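## Task

Remove the carton marked A34 from the line of cartons on the wall shelf and set it down on the desk. Every other carton must stay where it was, neither moved nor rotated. The robot must not topple or be left leaning, or the attempt fails. The carton must rest on the desk by itself at the end, not be held there by the robot. Finish by opening the gripper and backing away.

## Robot and tools

Robot: a simulated Hello Robot Stretch 4, about 1.6 m tall. It has one arm only: an omni-wheel base (rim within 0.23 m of its origin), a lift riding up a mast, a telescoping arm that reaches forward, a three-joint wrist (yaw, pitch, roll) and a two-finger gripper with bendy steel fingers.

Frames: the base frame sits on the floor below the base centre, x ahead, y to the left, z up. hand_pose, a point between the open fingertips (URDF link pinch), is reported in this frame; with all wrist joints at zero its axes line up with the base frame, though the printed position may be somewhat off. The odometry frame is wherever the base frame was when the scene began; base_odometry counts wheel rotation, so slipping shows up as travel. Heading is positive to the left, within -3.142 to 3.142.

Tool execute_actions: argument actions is a list holding one action or none (empty = just report state and pictures). Optional cameras: list of head_camera, head_left_camera, head_right_camera, wrist_camera or all; omitted/null means every camera, [] means none. An action may carry base, joints or both, plus optional pace and contact_limits; alternatively it is only {"end_of_arm": "enable_torque"}, which reactivates wrist or gripper motors that shut off. Motions in one action start together.
- base: exactly one key, each a relative move from where the base last reported itself. translate_m: straight drive in metres, forward positive, -2 to 2. strafe_m: sideways in metres, left positive, -2 to 2. rotate_rad: spin in place in radians, counter-clockwise (left) positive, -3.2 to 3.2.
- joints: absolute targets by name, not offsets. lift_m 0 to 1.2 m; arm_m 0 to 0.55 m extension; wrist_yaw_rad -1.134 to 4.276 (0 ahead, positive left, 3.14 tucked back, above 3.4 may hit the arm); wrist_pitch_rad -1.117 to 4.259 (0 level, 1.57 pointing down); wrist_roll_rad -1.117 to 4.259 (0 keeps fingers level, positive turns clockwise viewed from behind); gripper_m -0.038 to 0.141 m fingertip gap (negative presses the tips together). Targets outside a joint range are clipped and the result says so; any other bad value or unknown key rejects the whole call.
- pace: slow, default, fast or max. Base top speeds 0.1/0.3/0.4/0.6 m/s and 1/2/3/4 rad/s; with lift above 0.2 these are lowered, to 0.3 m/s and 1 rad/s at full height.
- contact_limits: only arm_m, 0 (gentlest) to 0.75 (firmest), default 0.5; the arm halts on contact beyond it.
A joint or base omitted from an action may keep driving toward its earlier target without the status showing it. A good first move unfolds the wrist: lift_m 0.4 together with wrist_yaw_rad 0.

Tool wait: seconds, 0 to 10; nothing new is commanded, then state and images come back. Tool zoom_image: camera plus region [x0, y0, x1, y1] in pixels of that camera's latest full image, origin top-left, at most 504 by 504. Tool read_manual: only returns licence texts. Tool finished_scene: scene number; ends the scene for good, after the last command is held, and its result states success and gives the next task.

Result lines: joint_positions (done tolerances: lift and arm ±0.004, yaw and roll ±0.02, pitch ±0.05, gripper ±0.004). base_status/joint_status: done (for the base this only means the wheels turned enough), off_target (resting short, may still push), contact_stop_at_<key> (blocked; that part goes slack, a slack lift may sag under load, slack wheels may roll), limit_stop_at_<name> (built-in limit; limit_stop_at_tilt means leaning over 6 degrees and lift, arm and wheels ignore commands until level; limit_stop_at_own_body means about to hit itself, move away from the body), time_out, torque_fault (wrist/gripper motor went limp; send enable_torque). After a stop the old target is dropped. If a stop is reported, later motion calls in the same reply are skipped. on_its_own lists what was not commanded; held at means the held target. lidar_m: 12 distances in metres, 30-degree sectors, first straight ahead then counter-clockwise (4th left, 7th back, 10th right); - means nothing seen or closer than 0.25 m; it sees roughly 0.15 m up to robot height, so table tops appear. wrist_depth_mm: 7 by 7 median depths, 100 to 2000 mm, top-left first. turned_by_wheels vs turned_by_imu differing by over about 0.1 rad suggests a bump or slip. base_tilt in degrees, forward and right positive, with a fixed bias up to 1.5. motor_effort: percent of max, positive toward larger joint values, peak in brackets, noisy; for wheel_0..2 positive turns the base right. A load in a level gripper moves wrist_pitch effort away from 0.

Gripping: command gripper_m smaller than the carton width; the further below, the harder it squeezes and the more it pulls the object toward the wrist. The reading and done status do not prove a hold; a firm grip shows as a clear gripper effort change. Tips pressed on a surface may jam; raise the lift.

Cameras: head_camera at mast top looking forward-down (turn the base to look around); head_left_camera and head_right_camera are fisheyes aimed steeper, showing base and arm; wrist_camera looks along the fingers, tips near the bottom of its image.

Avoid: disturbing neighbouring cartons, dropping or slamming the carton, pushing hard, torque faults, and tipping. Do not drive or turn with over 1 kg held and arm_m above 0.2, especially at fast or max, and avoid steady heavy pushes with a high gripper. Shorter robot motion time is better.

Each tool is called after "Call:" as name([rows], argument=value, ...), one row to a line, values as JSON.

## Session

Call:
execute_actions(actions=[])

Scene clock: 0.00 s.
base_odometry: x=+0.000 y=+0.000 heading=+0.000 (m, m, rad; odometry frame)
turned_by_wheels: +0.000 (rad since the last result)
turned_by_imu: +0.000 (rad since the last result)
base_tilt: forward=-0.4 right=-0.6 (deg)
lidar_m: 1.53 1.86 2.22 2.25 2.02 1.84 1.86 2.24 1.46 1.47 2.08 1.49
base_status: not commanded
joint_positions: lift_m=+0.285 arm_m=+0.001 wrist_yaw_rad=+3.182 wrist_pitch_rad=+0.002 wrist_roll_rad=-0.008 gripper_m=+0.057
joint_status: not commanded
motor_effort: lift_m=+19 arm_m=+0 wrist_yaw_rad=-1 wrist_pitch_rad=-5 wrist_roll_rad=+0 gripper_m=-3 wheel_0=+0 wheel_1=-1 wheel_2=+1 (%)
hand_pose: x=-0.1199 y=+0.0756 z=+0.4623 quat_wxyz=(-0.020, -0.001, -0.004, +1.000) (m; base frame)
wrist_depth_mm: - 138 215 - 1921 1756 1661 / - 110 135 - 1863 1756 1618 / - 110 134 - 1983 1808 1618 / - 121 145 - 1921 1756 1618 / 137 147 - - 1921 1808 1618 / 214 - 220 - 209 1756 1576 / 211 1308 1255 1308 1229 1205 1281
pictures: head_camera, head_left_camera, head_right_camera, wrist_camera
Images, in order (width x height): head_camera 420x560, head_left_camera 420x672, head_right_camera 420x672, wrist_camera 616x392.

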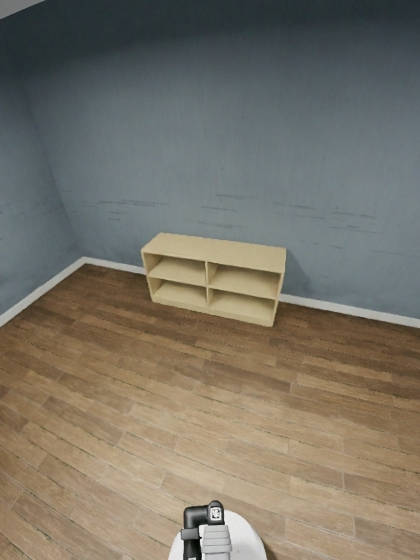

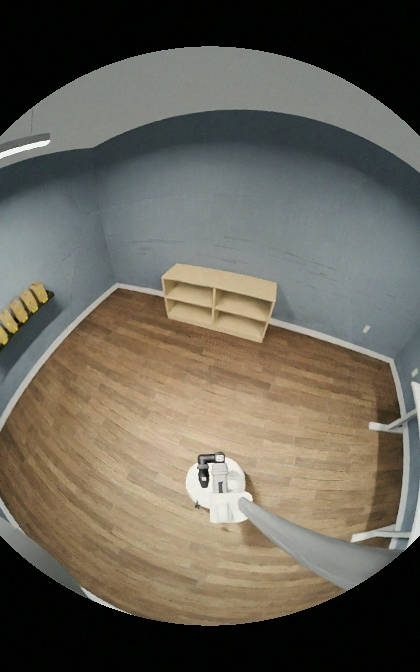

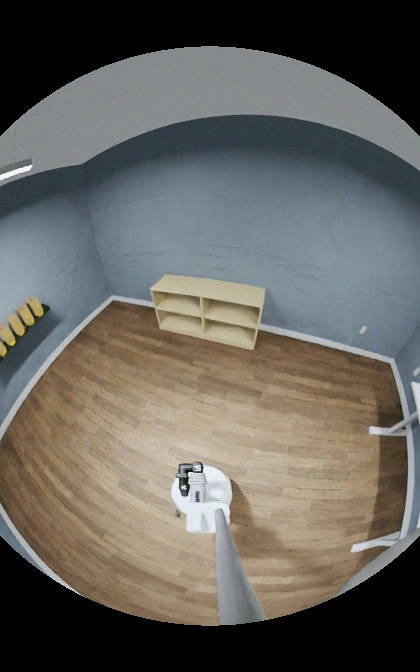

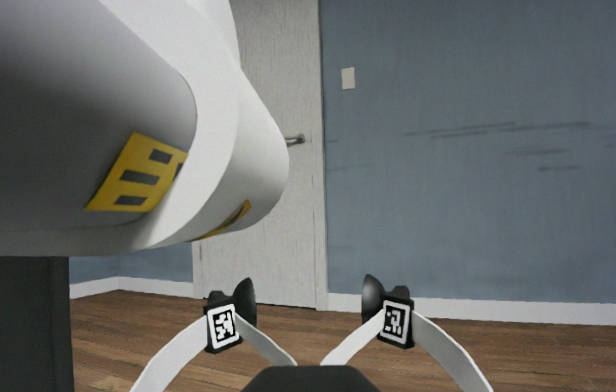

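Call:
execute_actions([
  {"base":{"rotate_rad":1.27},"joints":{"lift_m":0.45,"wrist_yaw_rad":0},"pace":"fast"},
], cameras=["head_camera"])

Call:
execute_actions([
  {"base":{"translate_m":1.3},"joints":{"lift_m":0.75},"pace":"max"},
], cameras=["head_camera","wrist_camera"])

Scene clock: 2.80 s.
base_odometry: x=+0.000 y=+0.000 heading=+1.269 (m, m, rad; odometry frame)
turned_by_wheels: +1.269 (rad since the last result)
turned_by_imu: +1.266 (rad since the last result)
base_tilt: forward=-0.4 right=-0.6 (deg)
lidar_m: 2.19 2.43 1.86 1.81 1.93 1.52 1.50 1.56 1.93 1.51 1.60 2.27
base_status: done
joint_positions: lift_m=+0.450 arm_m=+0.001 wrist_yaw_rad=+0.001 wrist_pitch_rad=+0.002 wrist_roll_rad=-0.008 gripper_m=+0.057
joint_status: all done
motor_effort: lift_m=+21(24) arm_m=+0(0) wrist_yaw_rad=-2(7) wrist_pitch_rad=-6(6) wrist_roll_rad=+1(0) gripper_m=-2(4) wheel_0=-2(11) wheel_1=-4(14) wheel_2=-3(15) (%)
hand_pose: x=+0.4605 y=-0.0872 z=+0.6275 quat_wxyz=(+1.000, -0.004, +0.001, +0.000) (m; base frame)
wrist_depth_mm: - - - - - - - / - - - - - - - / - - - - - - - / - - - - - - - / - - - - - - - / - - 220 - 208 - - / 1756 1708 1618 1661 1618 1576 1661
pictures: head_camera
Images, in order (width x height): head_camera 420x560.

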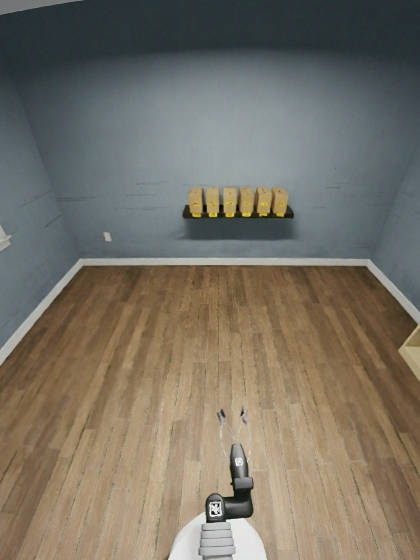

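Scene clock: 6.77 s.
base_odometry: x=+0.386 y=+1.241 heading=+1.270 (m, m, rad; odometry frame)
turned_by_wheels: +0.001 (rad since the last result)
turned_by_imu: +0.001 (rad since the last result)
base_tilt: forward=-0.4 right=-0.6 (deg)
lidar_m: 0.91 1.25 1.74 1.71 1.84 2.64 3.62 2.64 1.63 1.59 1.23 0.94
base_status: done
joint_positions: lift_m=+0.750 arm_m=+0.001 wrist_yaw_rad=+0.000 wrist_pitch_rad=+0.002 wrist_roll_rad=-0.008 gripper_m=+0.057
joint_status: all done
motor_effort: lift_m=+20(22) arm_m=+0(0) wrist_yaw_rad=-1(2) wrist_pitch_rad=-6(6) wrist_roll_rad=+0(0) gripper_m=-4(2) wheel_0=+3(9) wheel_1=+5(13) wheel_2=-1(18) (%)
hand_pose: x=+0.4604 y=-0.0874 z=+0.9276 quat_wxyz=(+1.000, -0.004, +0.001, +0.000) (m; base frame)
wrist_depth_mm: 1060 1042 1025 991 976 946 931 / 1060 1025 991 1008 976 931 931 / 1042 1042 991 976 946 931 917 / 1042 1025 991 960 960 931 891 / 1042 1008 715 707 699 683 668 / 1025 991 220 707 208 668 668 / 1008 1008 960 683 683 778 891
pictures: head_camera, wrist_camera
Images, in order (width x height): head_camera 420x560, wrist_camera 616x392.

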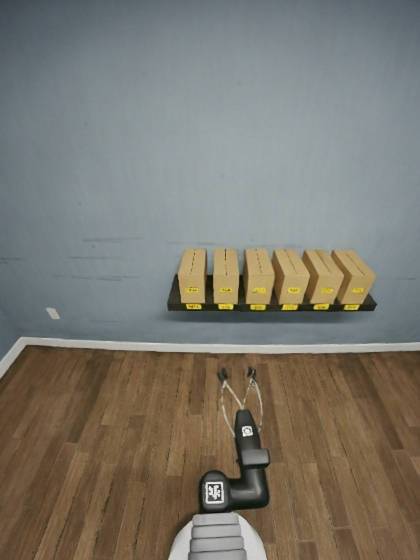

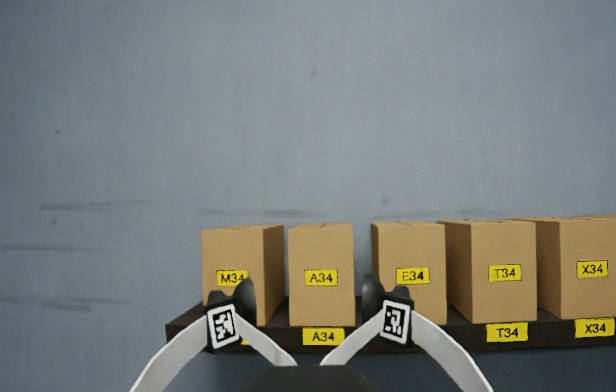

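Call:
zoom_image(camera="head_camera", region=[140,220,400,480])

Region (140, 220, 400, 480) of head_camera's 420x560 image, scaled by 1.938, with more detail than that image has.

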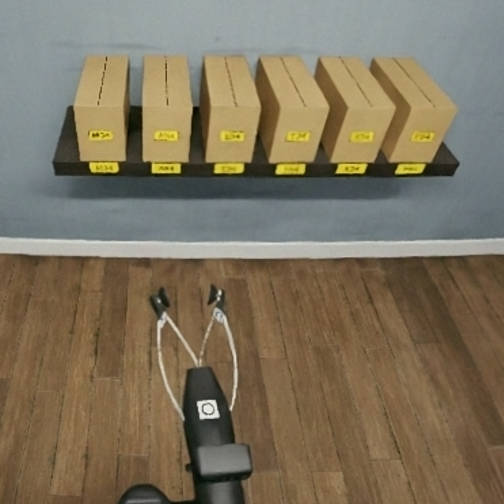

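Call:
execute_actions([
  {"base":{"rotate_rad":-0.04},"joints":{"wrist_yaw_rad":-0.05,"gripper_m":0.141,"lift_m":0.85,"arm_m":0.3}},
], cameras=["head_camera","wrist_camera"])

Scene clock: 11.43 s.
base_odometry: x=+0.386 y=+1.241 heading=+1.231 (m, m, rad; odometry frame)
turned_by_wheels: -0.039 (rad since the last result)
turned_by_imu: -0.040 (rad since the last result)
base_tilt: forward=-0.4 right=-0.5 (deg)
lidar_m: 0.91 1.23 1.72 1.70 1.83 2.60 3.24 2.75 1.63 1.58 1.60 0.95
base_status: done
joint_positions: lift_m=+0.850 arm_m=+0.298 wrist_yaw_rad=-0.050 wrist_pitch_rad=+0.002 wrist_roll_rad=-0.008 gripper_m=+0.141
joint_status: all done
motor_effort: lift_m=+22(22) arm_m=+9(8) wrist_yaw_rad=-1(6) wrist_pitch_rad=-5(5) wrist_roll_rad=+0(0) gripper_m=+1(5) wheel_0=+6(6) wheel_1=+7(9) wheel_2=+4(9) (%)
hand_pose: x=+0.7531 y=-0.1017 z=+1.0275 quat_wxyz=(+1.000, -0.004, +0.001, -0.025) (m; base frame)
wrist_depth_mm: 683 691 668 683 683 683 676 / 691 676 676 683 683 683 683 / 676 676 668 676 676 668 676 / 676 676 676 668 668 676 668 / 676 668 668 668 668 668 661 / 661 219 564 585 496 213 452 / 661 404 410 154 404 402 404
pictures: head_camera, wrist_camera
Images, in order (width x height): head_camera 420x560, wrist_camera 616x392.

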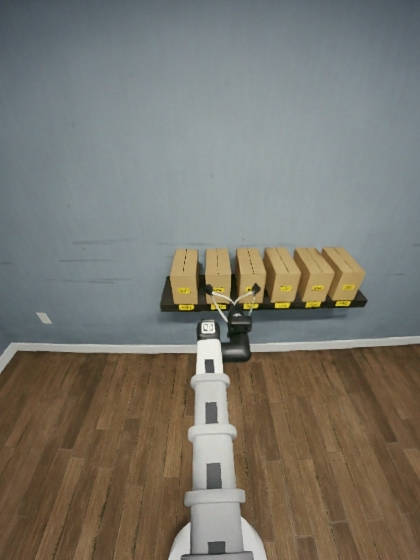

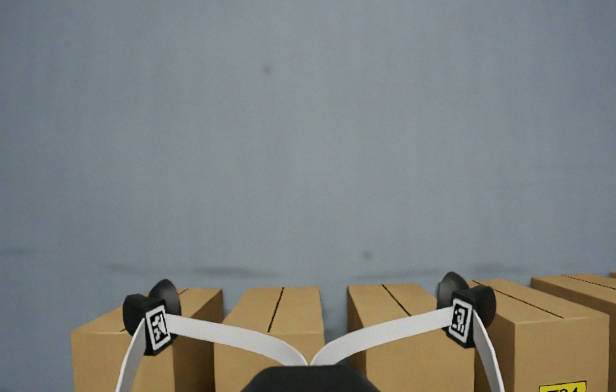

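Call:
execute_actions([
  {"base":{"strafe_m":0.04},"joints":{"wrist_pitch_rad":1.57,"lift_m":1.12,"arm_m":0.4},"pace":"fast"},
], cameras=[])

Call:
execute_actions([
  {"base":{"translate_m":0.47}},
], cameras=["head_camera","wrist_camera"])

Scene clock: 13.83 s.
base_odometry: x=+0.348 y=+1.255 heading=+1.231 (m, m, rad; odometry frame)
turned_by_wheels: +0.000 (rad since the last result)
turned_by_imu: -0.001 (rad since the last result)
base_tilt: forward=-0.5 right=-0.5 (deg)
lidar_m: 0.90 1.24 1.74 1.67 1.80 2.51 3.63 2.81 1.68 1.62 1.63 0.94
base_status: done
joint_positions: lift_m=+1.120 arm_m=+0.398 wrist_yaw_rad=-0.050 wrist_pitch_rad=+1.570 wrist_roll_rad=-0.008 gripper_m=+0.141
joint_status: all done
motor_effort: lift_m=+21(20) arm_m=+9(12) wrist_yaw_rad=-1(0) wrist_pitch_rad=+2(4) wrist_roll_rad=+0(0) gripper_m=+2(1) wheel_0=-1(11) wheel_1=+4(16) wheel_2=+0(2) (%)
hand_pose: x=+0.5653 y=-0.0873 z=+1.0095 quat_wxyz=(+0.707, +0.015, +0.707, -0.015) (m; base frame)
wrist_depth_mm: 1205 1182 1182 1205 1229 1229 1229 / 1281 1281 1255 1308 1255 1255 1255 / 1255 1281 1255 1255 1255 1281 1281 / 1255 1255 1255 1255 1255 1229 1229 / 1229 1255 1255 1255 1255 1255 1255 / 1229 220 1229 1229 1229 212 1229 / 1205 1229 1229 155 1229 1229 1229
pictures: none
No camera images: the call's "cameras" was empty. Leave "cameras" out to get every camera's image.

Scene clock: 16.87 s.
base_odometry: x=+0.504 y=+1.698 heading=+1.232 (m, m, rad; odometry frame)
turned_by_wheels: +0.000 (rad since the last result)
turned_by_imu: +0.000 (rad since the last result)
base_tilt: forward=-0.5 right=-0.6 (deg)
lidar_m: 0.45 0.48 1.05 1.65 1.76 2.50 4.16 2.30 1.75 2.04 0.62 0.46
base_status: done
joint_positions: lift_m=+1.120 arm_m=+0.398 wrist_yaw_rad=-0.050 wrist_pitch_rad=+1.570 wrist_roll_rad=-0.008 gripper_m=+0.141
joint_status: not commanded
motor_effort: lift_m=+21(21) arm_m=+9(9) wrist_yaw_rad=+0(0) wrist_pitch_rad=+1(2) wrist_roll_rad=+1(0) gripper_m=+1(0) wheel_0=+3(11) wheel_1=+7(12) wheel_2=-6(15) (%)
hand_pose: x=+0.5653 y=-0.0873 z=+1.0096 quat_wxyz=(+0.707, +0.015, +0.707, -0.015) (m; base frame)
wrist_depth_mm: 209 211 219 223 224 222 226 / 286 287 286 287 287 287 287 / 286 285 319 286 286 286 285 / 285 285 317 283 285 283 283 / 283 283 312 282 283 282 282 / 282 219 307 281 281 211 281 / 281 278 300 155 279 278 278
pictures: head_camera, wrist_camera
Images, in order (width x height): head_camera 420x560, wrist_camera 616x392.

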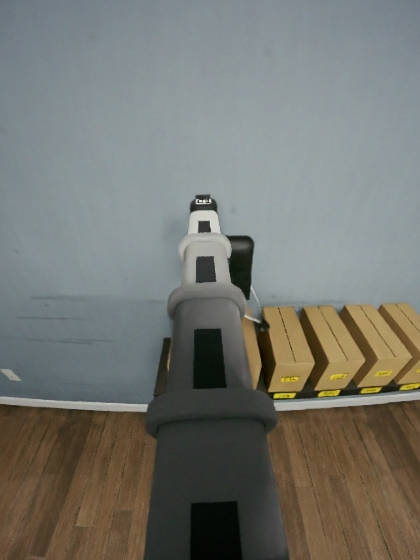

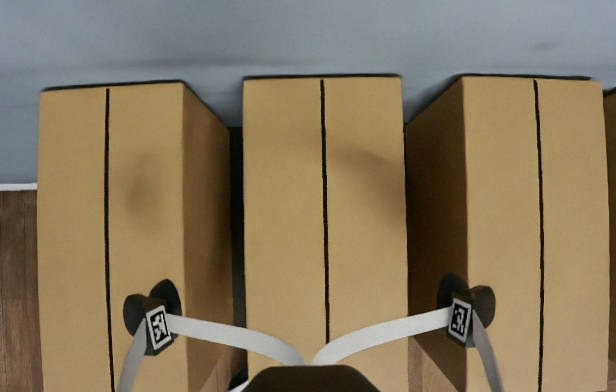

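Call:
execute_actions([
  {"base":{"strafe_m":-0.012},"joints":{"lift_m":1.085,"arm_m":0.42,"gripper_m":0.132},"pace":"slow"},
], cameras=["wrist_camera"])

Scene clock: 18.63 s.
base_odometry: x=+0.515 y=+1.694 heading=+1.231 (m, m, rad; odometry frame)
turned_by_wheels: +0.000 (rad since the last result)
turned_by_imu: -0.001 (rad since the last result)
base_tilt: forward=-0.4 right=-0.5 (deg)
lidar_m: 0.45 0.47 1.04 1.67 1.77 2.51 4.16 2.31 1.70 2.02 0.62 0.45
base_status: done
joint_positions: lift_m=+1.085 arm_m=+0.418 wrist_yaw_rad=-0.050 wrist_pitch_rad=+1.570 wrist_roll_rad=-0.008 gripper_m=+0.132
joint_status: all done
motor_effort: lift_m=+16(21) arm_m=+9(9) wrist_yaw_rad=+0(0) wrist_pitch_rad=+1(2) wrist_roll_rad=+0(0) gripper_m=+1(2) wheel_0=+4(7) wheel_1=-6(11) wheel_2=+0(4) (%)
hand_pose: x=+0.5852 y=-0.0873 z=+0.9750 quat_wxyz=(+0.707, +0.015, +0.707, -0.015) (m; base frame)
wrist_depth_mm: 168 170 176 179 180 178 - / 230 240 249 251 251 250 250 / 252 251 251 250 251 250 249 / 250 250 250 250 250 249 250 / 248 249 248 248 248 247 248 / 246 246 247 245 246 245 245 / 245 245 300 154 245 244 245
pictures: wrist_camera
Images, in order (width x height): wrist_camera 616x392.

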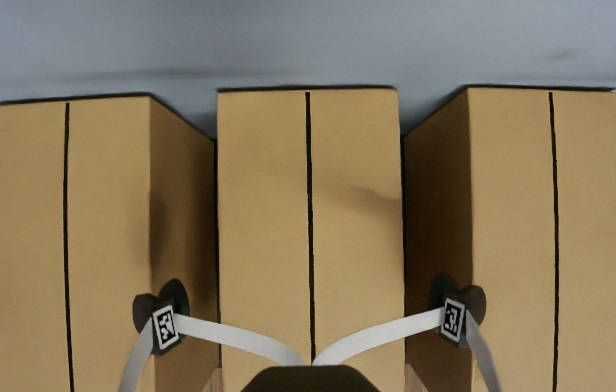

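Call:
execute_actions([
  {"base":{"strafe_m":-0.002},"joints":{"gripper_m":0.123},"pace":"slow"},
], cameras=[])

Call:
execute_actions([
  {"joints":{"lift_m":1.062},"pace":"slow"},
], cameras=["wrist_camera"])

Scene clock: 20.53 s.
base_odometry: x=+0.517 y=+1.693 heading=+1.231 (m, m, rad; odometry frame)
turned_by_wheels: +0.000 (rad since the last result)
turned_by_imu: -0.001 (rad since the last result)
base_tilt: forward=-0.4 right=-0.5 (deg)
lidar_m: 0.44 0.48 1.04 1.66 1.77 2.55 4.16 2.30 1.72 2.03 0.63 0.46
base_status: done
joint_positions: lift_m=+1.085 arm_m=+0.418 wrist_yaw_rad=-0.050 wrist_pitch_rad=+1.570 wrist_roll_rad=-0.008 gripper_m=+0.123
joint_status: all done
motor_effort: lift_m=+16(16) arm_m=+9(9) wrist_yaw_rad=+0(0) wrist_pitch_rad=+2(1) wrist_roll_rad=+0(0) gripper_m=-2(3) wheel_0=+2(8) wheel_1=-4(9) wheel_2=+0(2) (%)
hand_pose: x=+0.5852 y=-0.0873 z=+0.9750 quat_wxyz=(+0.707, +0.015, +0.707, -0.015) (m; base frame)
wrist_depth_mm: 168 170 176 179 179 179 - / 230 240 246 252 252 251 252 / 251 251 252 250 252 250 250 / 250 249 250 250 250 249 248 / 249 248 248 249 248 247 248 / 247 245 247 246 246 246 245 / 245 245 245 198 246 244 244
pictures: none
No camera images: the call's "cameras" was empty. Leave "cameras" out to get every camera's image.

Scene clock: 21.50 s.
base_odometry: x=+0.517 y=+1.693 heading=+1.231 (m, m, rad; odometry frame)
turned_by_wheels: +0.000 (rad since the last result)
turned_by_imu: +0.000 (rad since the last result)
base_tilt: forward=-0.4 right=-0.5 (deg)
lidar_m: 0.45 0.47 1.03 1.68 1.75 2.50 4.15 2.29 1.73 2.03 0.63 0.45
base_status: not commanded
joint_positions: lift_m=+1.062 arm_m=+0.418 wrist_yaw_rad=-0.050 wrist_pitch_rad=+1.570 wrist_roll_rad=-0.008 gripper_m=+0.123
joint_status: all done
motor_effort: lift_m=+16(15) arm_m=+9(9) wrist_yaw_rad=-1(0) wrist_pitch_rad=+2(2) wrist_roll_rad=-1(0) gripper_m=-1(0) wheel_0=+2(2) wheel_1=-5(5) wheel_2=+0(0) (%)
hand_pose: x=+0.5852 y=-0.0873 z=+0.9520 quat_wxyz=(+0.707, +0.015, +0.707, -0.015) (m; base frame)
wrist_depth_mm: 168 171 176 179 180 179 - / 229 229 228 228 228 229 229 / 228 229 228 227 228 228 226 / 227 229 226 225 227 229 225 / 225 227 225 225 225 226 224 / 224 223 223 223 224 223 224 / 223 221 223 187 222 222 222
pictures: wrist_camera
Images, in order (width x height): wrist_camera 616x392.

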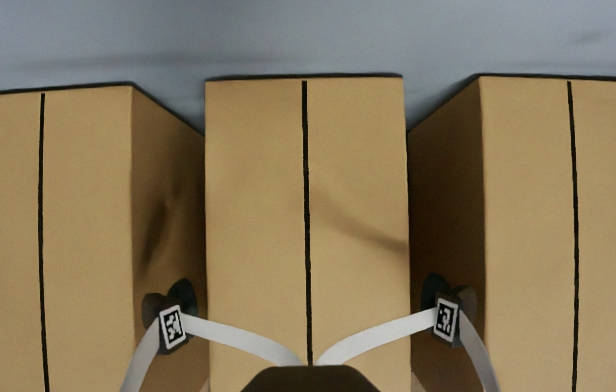

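Well centred.

Call:
execute_actions([
  {"joints":{"lift_m":1.03},"pace":"slow"},
], cameras=["wrist_camera"])

Call:
execute_actions([
  {"joints":{"gripper_m":0.04}},
], cameras=["wrist_camera"])

Scene clock: 22.90 s.
base_odometry: x=+0.517 y=+1.693 heading=+1.231 (m, m, rad; odometry frame)
turned_by_wheels: +0.000 (rad since the last result)
turned_by_imu: +0.000 (rad since the last result)
base_tilt: forward=-0.5 right=-0.6 (deg)
lidar_m: 0.43 0.48 1.05 1.66 1.75 2.53 4.15 2.28 1.74 2.03 0.62 0.45
base_status: not commanded
joint_positions: lift_m=+1.030 arm_m=+0.418 wrist_yaw_rad=-0.050 wrist_pitch_rad=+1.570 wrist_roll_rad=-0.008 gripper_m=+0.123
joint_status: all done
motor_effort: lift_m=+16(17) arm_m=+9(9) wrist_yaw_rad=+0(0) wrist_pitch_rad=+1(1) wrist_roll_rad=+0(1) gripper_m=+0(1) wheel_0=+2(2) wheel_1=-5(5) wheel_2=+0(0) (%)
hand_pose: x=+0.5852 y=-0.0873 z=+0.9200 quat_wxyz=(+0.707, +0.015, +0.707, -0.015) (m; base frame)
wrist_depth_mm: 168 170 176 179 180 178 - / 196 213 196 196 196 215 196 / 195 229 195 195 195 226 195 / 193 229 194 193 194 227 193 / 193 226 193 192 192 227 193 / 191 205 191 191 191 195 191 / 191 191 190 171 191 194 -
pictures: wrist_camera
Images, in order (width x height): wrist_camera 616x392.

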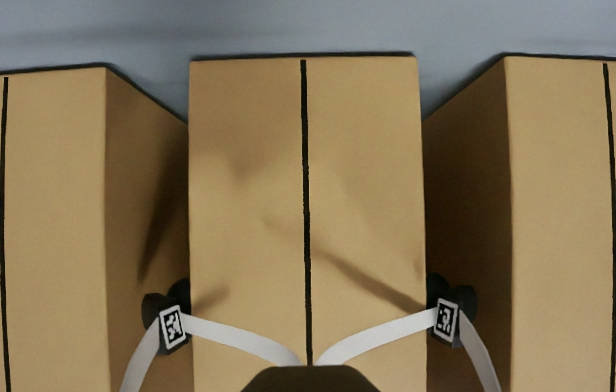

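Scene clock: 24.63 s.
base_odometry: x=+0.517 y=+1.693 heading=+1.231 (m, m, rad; odometry frame)
turned_by_wheels: +0.000 (rad since the last result)
turned_by_imu: -0.001 (rad since the last result)
base_tilt: forward=-0.4 right=-0.5 (deg)
lidar_m: 0.44 0.45 1.05 1.67 1.74 2.51 4.16 2.28 1.73 2.02 0.63 0.47
base_status: not commanded
joint_positions: lift_m=+1.030 arm_m=+0.418 wrist_yaw_rad=-0.050 wrist_pitch_rad=+1.570 wrist_roll_rad=-0.008 gripper_m=+0.041
joint_status: all done
motor_effort: lift_m=+16(16) arm_m=+9(9) wrist_yaw_rad=-1(0) wrist_pitch_rad=+1(1) wrist_roll_rad=+0(1) gripper_m=-33(29) wheel_0=+2(2) wheel_1=-5(5) wheel_2=+0(0) (%)
hand_pose: x=+0.5852 y=-0.0873 z=+0.9199 quat_wxyz=(+0.707, +0.015, +0.707, -0.015) (m; base frame)
wrist_depth_mm: 168 171 172 172 173 179 - / 195 213 172 172 172 216 196 / 195 229 171 171 171 226 194 / 193 229 169 170 170 227 193 / 193 225 168 169 168 227 192 / 191 193 168 168 167 191 191 / 190 170 166 167 166 192 -
pictures: wrist_camera
Images, in order (width x height): wrist_camera 616x392.

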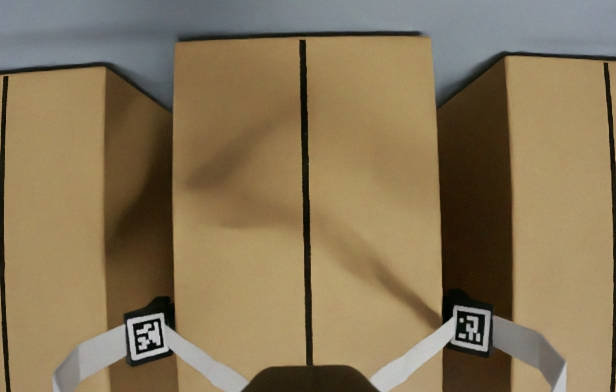

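Call:
execute_actions([
  {"joints":{"lift_m":1.11}},
], cameras=[])

Call:
execute_actions([
  {"base":{"translate_m":-1.0},"joints":{"arm_m":0.2}},
], cameras=["wrist_camera","head_camera"])

Call:
execute_actions([
  {"base":{"rotate_rad":3.14}},
], cameras=["head_camera","head_left_camera"])

Scene clock: 26.33 s.
base_odometry: x=+0.517 y=+1.693 heading=+1.231 (m, m, rad; odometry frame)
turned_by_wheels: +0.000 (rad since the last result)
turned_by_imu: -0.001 (rad since the last result)
base_tilt: forward=-0.4 right=-0.5 (deg)
lidar_m: 0.44 0.47 1.05 1.68 1.77 2.51 4.17 2.33 1.74 2.01 0.62 0.47
base_status: not commanded
joint_positions: lift_m=+1.110 arm_m=+0.418 wrist_yaw_rad=-0.050 wrist_pitch_rad=+1.570 wrist_roll_rad=-0.008 gripper_m=+0.041
joint_status: all done
motor_effort: lift_m=+22(23) arm_m=+9(9) wrist_yaw_rad=+0(0) wrist_pitch_rad=+1(1) wrist_roll_rad=+0(0) gripper_m=-32(32) wheel_0=+2(2) wheel_1=-5(4) wheel_2=+0(0) (%)
hand_pose: x=+0.5852 y=-0.0873 z=+0.9995 quat_wxyz=(+0.707, +0.015, +0.707, -0.015) (m; base frame)
wrist_depth_mm: 168 171 172 172 172 179 - / 230 240 171 172 172 255 253 / 276 276 171 171 171 276 274 / 273 273 170 169 169 273 274 / 273 272 169 169 168 273 270 / 271 271 167 167 167 202 270 / 270 170 166 167 166 267 -
pictures: none
No camera images: the call's "cameras" was empty. Leave "cameras" out to get every camera's image.

Scene clock: 31.13 s.
base_odometry: x=+0.184 y=+0.751 heading=+1.231 (m, m, rad; odometry frame)
turned_by_wheels: +0.000 (rad since the last result)
turned_by_imu: -0.004 (rad since the last result)
base_tilt: forward=-0.4 right=-0.6 (deg)
lidar_m: 0.25 1.78 1.75 1.69 1.82 2.53 3.06 2.38 1.66 1.59 2.12 0.25
base_status: done
joint_positions: lift_m=+1.110 arm_m=+0.202 wrist_yaw_rad=-0.050 wrist_pitch_rad=+1.570 wrist_roll_rad=-0.008 gripper_m=+0.041
joint_status: all done
motor_effort: lift_m=+22(22) arm_m=-9(9) wrist_yaw_rad=-1(1) wrist_pitch_rad=+0(3) wrist_roll_rad=+0(0) gripper_m=-33(33) wheel_0=-3(9) wheel_1=-7(13) wheel_2=+4(14) (%)
hand_pose: x=+0.3682 y=-0.0873 z=+0.9995 quat_wxyz=(+0.707, +0.015, +0.707, -0.015) (m; base frame)
wrist_depth_mm: 1308 1255 1281 723 1255 1281 1281 / 1308 1255 172 172 171 1255 1229 / 1255 1229 171 171 170 1229 1255 / 1255 1255 170 169 169 1255 1255 / 1255 1255 168 168 168 1229 1229 / 1229 1229 167 168 167 202 1255 / 1205 170 167 167 166 1205 1229
pictures: head_camera, wrist_camera
Images, in order (width x height): head_camera 420x560, wrist_camera 616x392.

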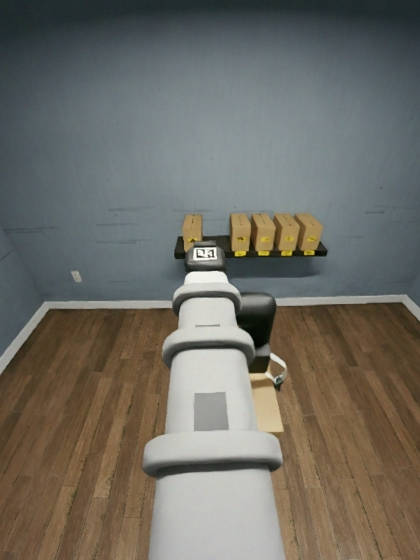

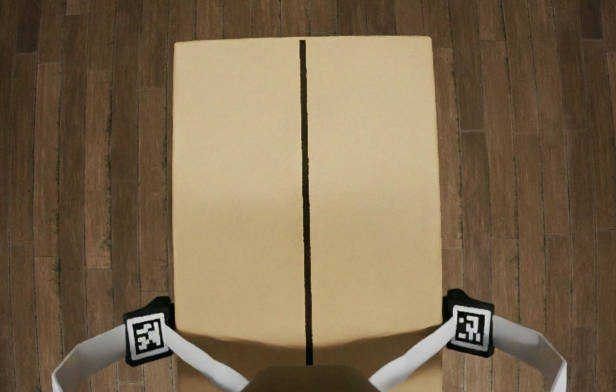

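Scene clock: 34.90 s.
base_odometry: x=+0.184 y=+0.751 heading=-1.914 (m, m, rad; odometry frame)
turned_by_wheels: +3.139 (rad since the last result)
turned_by_imu: +3.130 (rad since the last result)
base_tilt: forward=-0.4 right=-0.6 (deg)
lidar_m: 0.25 2.39 1.67 1.59 2.13 1.52 1.46 1.80 1.72 1.68 1.80 0.25
base_status: done
joint_positions: lift_m=+1.110 arm_m=+0.202 wrist_yaw_rad=-0.050 wrist_pitch_rad=+1.570 wrist_roll_rad=-0.008 gripper_m=+0.041
joint_status: not commanded
motor_effort: lift_m=+20(22) arm_m=-9(9) wrist_yaw_rad=-1(1) wrist_pitch_rad=+1(2) wrist_roll_rad=+0(0) gripper_m=-32(31) wheel_0=-4(9) wheel_1=-7(12) wheel_2=-6(12) (%)
hand_pose: x=+0.3683 y=-0.0873 z=+0.9996 quat_wxyz=(+0.707, +0.015, +0.707, -0.015) (m; base frame)
wrist_depth_mm: 1255 1281 1255 732 1281 1255 1281 / 1255 1255 172 172 172 1255 1281 / 1255 1281 171 171 171 1281 1255 / 1255 1281 170 170 170 1229 1229 / 1229 1255 168 168 169 1255 1229 / 1229 1229 167 167 167 203 1229 / 1182 170 166 167 167 1229 1205
pictures: head_camera, head_left_camera
Images, in order (width x height): head_camera 420x560, head_left_camera 420x672.

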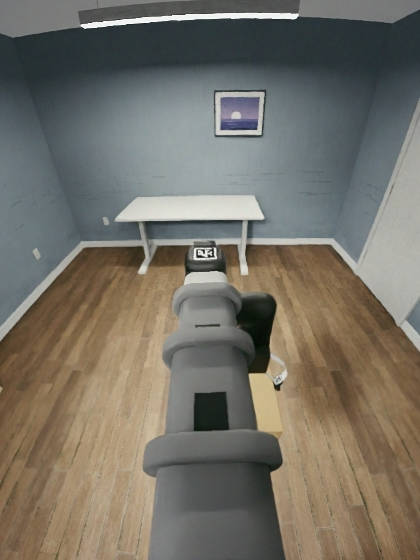

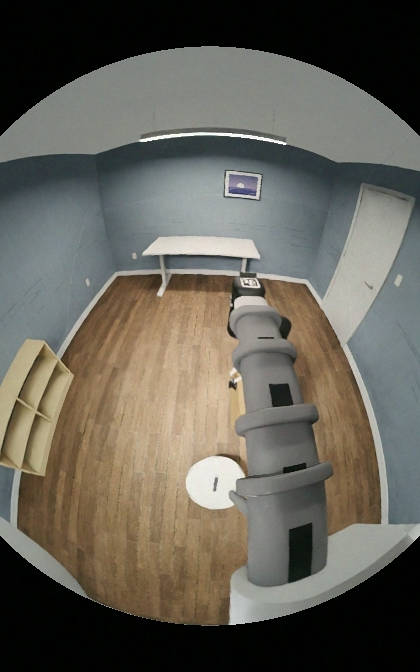

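Call:
execute_actions([
  {"base":{"translate_m":1.95},"joints":{"arm_m":0.35,"lift_m":1.13},"pace":"fast"},
], cameras=["wrist_camera","head_right_camera"])

Scene clock: 42.57 s.
base_odometry: x=-0.471 y=-1.086 heading=-1.914 (m, m, rad; odometry frame)
turned_by_wheels: +0.000 (rad since the last result)
turned_by_imu: +0.001 (rad since the last result)
base_tilt: forward=-0.3 right=-0.6 (deg)
lidar_m: 0.28 0.31 0.47 1.90 1.93 2.32 3.74 2.47 1.83 1.79 0.39 0.29
base_status: done
joint_positions: lift_m=+1.130 arm_m=+0.348 wrist_yaw_rad=-0.050 wrist_pitch_rad=+1.570 wrist_roll_rad=-0.008 gripper_m=+0.041
joint_status: all done
motor_effort: lift_m=+22(25) arm_m=+9(10) wrist_yaw_rad=-1(0) wrist_pitch_rad=+1(1) wrist_roll_rad=+1(0) gripper_m=-32(31) wheel_0=+5(10) wheel_1=+5(11) wheel_2=-5(15) (%)
hand_pose: x=+0.5152 y=-0.0873 z=+1.0195 quat_wxyz=(+0.707, +0.015, +0.707, -0.015) (m; base frame)
wrist_depth_mm: 530 539 539 353 535 535 535 / 535 530 172 172 172 530 530 / 525 530 171 171 171 525 525 / 525 530 170 169 169 525 525 / 521 521 169 169 168 517 521 / 517 521 168 167 167 202 512 / 521 171 166 167 166 512 517
pictures: head_right_camera, wrist_camera
Images, in order (width x height): head_right_camera 420x672, wrist_camera 616x392.

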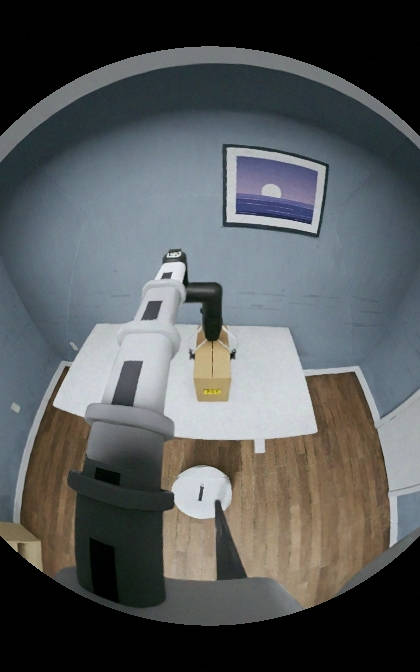

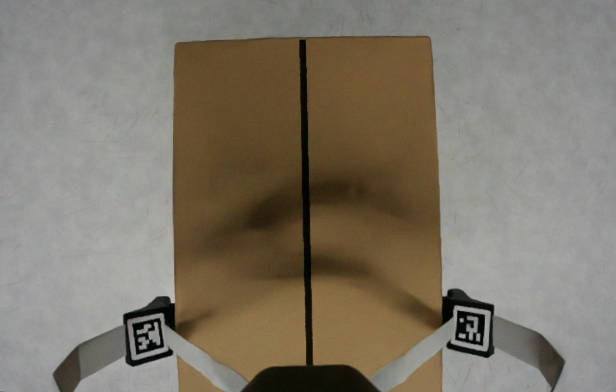

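Call:
execute_actions([
  {"joints":{"lift_m":0.974}},
], cameras=[])

Call:
execute_actions([
  {"joints":{"gripper_m":0.141}},
], cameras=[])

Call:
execute_actions([
  {"joints":{"lift_m":1.1},"pace":"fast"},
], cameras=[])

Call:
execute_actions([
  {"base":{"translate_m":-0.2},"joints":{"arm_m":0.0},"pace":"fast"},
], cameras=["head_right_camera"])

Scene clock: 44.90 s.
base_odometry: x=-0.471 y=-1.086 heading=-1.914 (m, m, rad; odometry frame)
turned_by_wheels: +0.000 (rad since the last result)
turned_by_imu: -0.001 (rad since the last result)
base_tilt: forward=-0.4 right=-0.6 (deg)
lidar_m: 0.29 0.31 0.45 1.89 1.95 2.33 3.75 2.46 1.84 1.78 0.39 0.29
base_status: not commanded
joint_positions: lift_m=+0.974 arm_m=+0.348 wrist_yaw_rad=-0.050 wrist_pitch_rad=+1.570 wrist_roll_rad=-0.008 gripper_m=+0.041
joint_status: all done
motor_effort: lift_m=+17(19) arm_m=+9(9) wrist_yaw_rad=-1(1) wrist_pitch_rad=+1(2) wrist_roll_rad=+0(1) gripper_m=-31(31) wheel_0=+5(5) wheel_1=+5(5) wheel_2=-5(5) (%)
hand_pose: x=+0.5152 y=-0.0873 z=+0.8639 quat_wxyz=(+0.707, +0.015, +0.707, -0.015) (m; base frame)
wrist_depth_mm: 375 373 375 273 373 373 373 / 373 373 172 172 172 373 370 / 370 370 171 171 171 370 370 / 368 368 169 170 169 366 366 / 370 366 168 168 168 364 364 / 364 364 167 167 167 202 364 / 364 170 167 167 166 359 -
pictures: none
No camera images: the call's "cameras" was empty. Leave "cameras" out to get every camera's image.

Scene clock: 46.90 s.
base_odometry: x=-0.471 y=-1.086 heading=-1.914 (m, m, rad; odometry frame)
turned_by_wheels: +0.000 (rad since the last result)
turned_by_imu: -0.001 (rad since the last result)
base_tilt: forward=-0.4 right=-0.5 (deg)
lidar_m: 0.28 0.30 0.45 1.90 1.95 2.33 3.73 2.47 1.85 1.79 0.38 0.28
base_status: not commanded
joint_positions: lift_m=+0.974 arm_m=+0.348 wrist_yaw_rad=-0.050 wrist_pitch_rad=+1.570 wrist_roll_rad=-0.008 gripper_m=+0.141
joint_status: all done
motor_effort: lift_m=+16(17) arm_m=+9(9) wrist_yaw_rad=+0(1) wrist_pitch_rad=+2(8) wrist_roll_rad=+0(0) gripper_m=+0(28) wheel_0=+5(5) wheel_1=+5(5) wheel_2=-5(5) (%)
hand_pose: x=+0.5152 y=-0.0873 z=+0.8639 quat_wxyz=(+0.707, +0.015, +0.707, -0.015) (m; base frame)
wrist_depth_mm: 377 375 377 375 375 373 375 / 373 375 190 189 189 373 373 / 370 370 188 187 187 370 368 / 368 370 187 187 187 368 368 / 368 366 185 186 185 368 366 / 364 217 185 185 185 208 362 / 364 362 183 154 183 362 362
pictures: none
No camera images: the call's "cameras" was empty. Leave "cameras" out to get every camera's image.

Scene clock: 48.20 s.
base_odometry: x=-0.471 y=-1.086 heading=-1.914 (m, m, rad; odometry frame)
turned_by_wheels: +0.000 (rad since the last result)
turned_by_imu: +0.000 (rad since the last result)
base_tilt: forward=-0.4 right=-0.6 (deg)
lidar_m: 0.27 0.31 0.45 1.89 1.93 2.33 3.74 2.47 1.84 1.79 0.40 0.28
base_status: not commanded
joint_positions: lift_m=+1.100 arm_m=+0.348 wrist_yaw_rad=-0.050 wrist_pitch_rad=+1.570 wrist_roll_rad=-0.008 gripper_m=+0.141
joint_status: all done
motor_effort: lift_m=+21(23) arm_m=+8(8) wrist_yaw_rad=+1(0) wrist_pitch_rad=+2(2) wrist_roll_rad=+1(0) gripper_m=+0(1) wheel_0=+5(5) wheel_1=+5(5) wheel_2=-5(5) (%)
hand_pose: x=+0.5152 y=-0.0873 z=+0.9895 quat_wxyz=(+0.707, +0.015, +0.707, -0.015) (m; base frame)
wrist_depth_mm: 508 504 504 504 504 508 500 / 508 500 504 500 504 500 504 / 504 496 496 315 496 496 496 / 492 496 496 314 492 496 496 / 492 500 496 310 488 492 492 / 488 219 492 309 310 212 484 / 480 488 488 154 488 488 488
pictures: none
No camera images: the call's "cameras" was empty. Leave "cameras" out to get every camera's image.

Scene clock: 50.20 s.
base_odometry: x=-0.404 y=-0.898 heading=-1.914 (m, m, rad; odometry frame)
turned_by_wheels: +0.000 (rad since the last result)
turned_by_imu: -0.001 (rad since the last result)
base_tilt: forward=-0.4 right=-0.5 (deg)
lidar_m: 0.48 0.52 0.78 1.90 1.82 2.34 3.53 2.45 1.84 1.74 0.64 0.48
base_status: done
joint_positions: lift_m=+1.100 arm_m=+0.003 wrist_yaw_rad=-0.050 wrist_pitch_rad=+1.570 wrist_roll_rad=-0.008 gripper_m=+0.141
joint_status: all done
joint sent to its limit — the command would take arm_m past its lower limit, so that joint was sent only as far as its limit.
motor_effort: lift_m=+21(22) arm_m=-9(10) wrist_yaw_rad=+0(0) wrist_pitch_rad=+1(0) wrist_roll_rad=+0(0) gripper_m=+0(1) wheel_0=-4(9) wheel_1=-6(11) wheel_2=+5(15) (%)
hand_pose: x=+0.1692 y=-0.0873 z=+0.9895 quat_wxyz=(+0.707, +0.015, +0.707, -0.015) (m; base frame)
wrist_depth_mm: 1229 1255 1255 1255 1255 1255 1229 / 1229 1255 1255 1255 1255 1255 1255 / 1255 1255 1229 1255 1229 1229 1255 / 1229 1255 1255 1255 1255 1255 1205 / 1229 1229 1205 1008 1255 1205 1229 / 1205 220 991 991 1205 212 1205 / 1205 1229 1205 154 1205 1205 1205
pictures: head_right_camera
Images, in order (width x height): head_right_camera 420x672.

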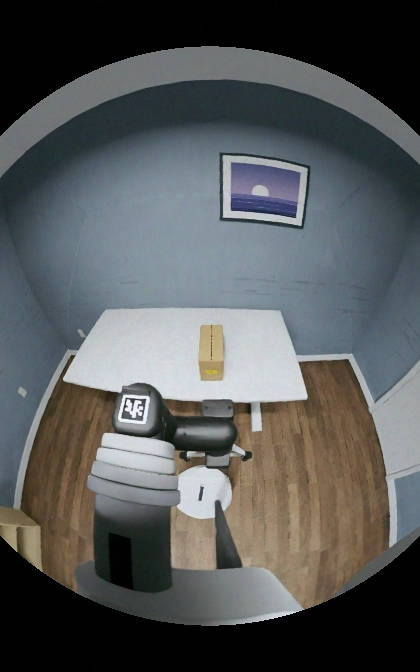

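Call:
finished_scene(scene=1)

The scene is finished: the task was done.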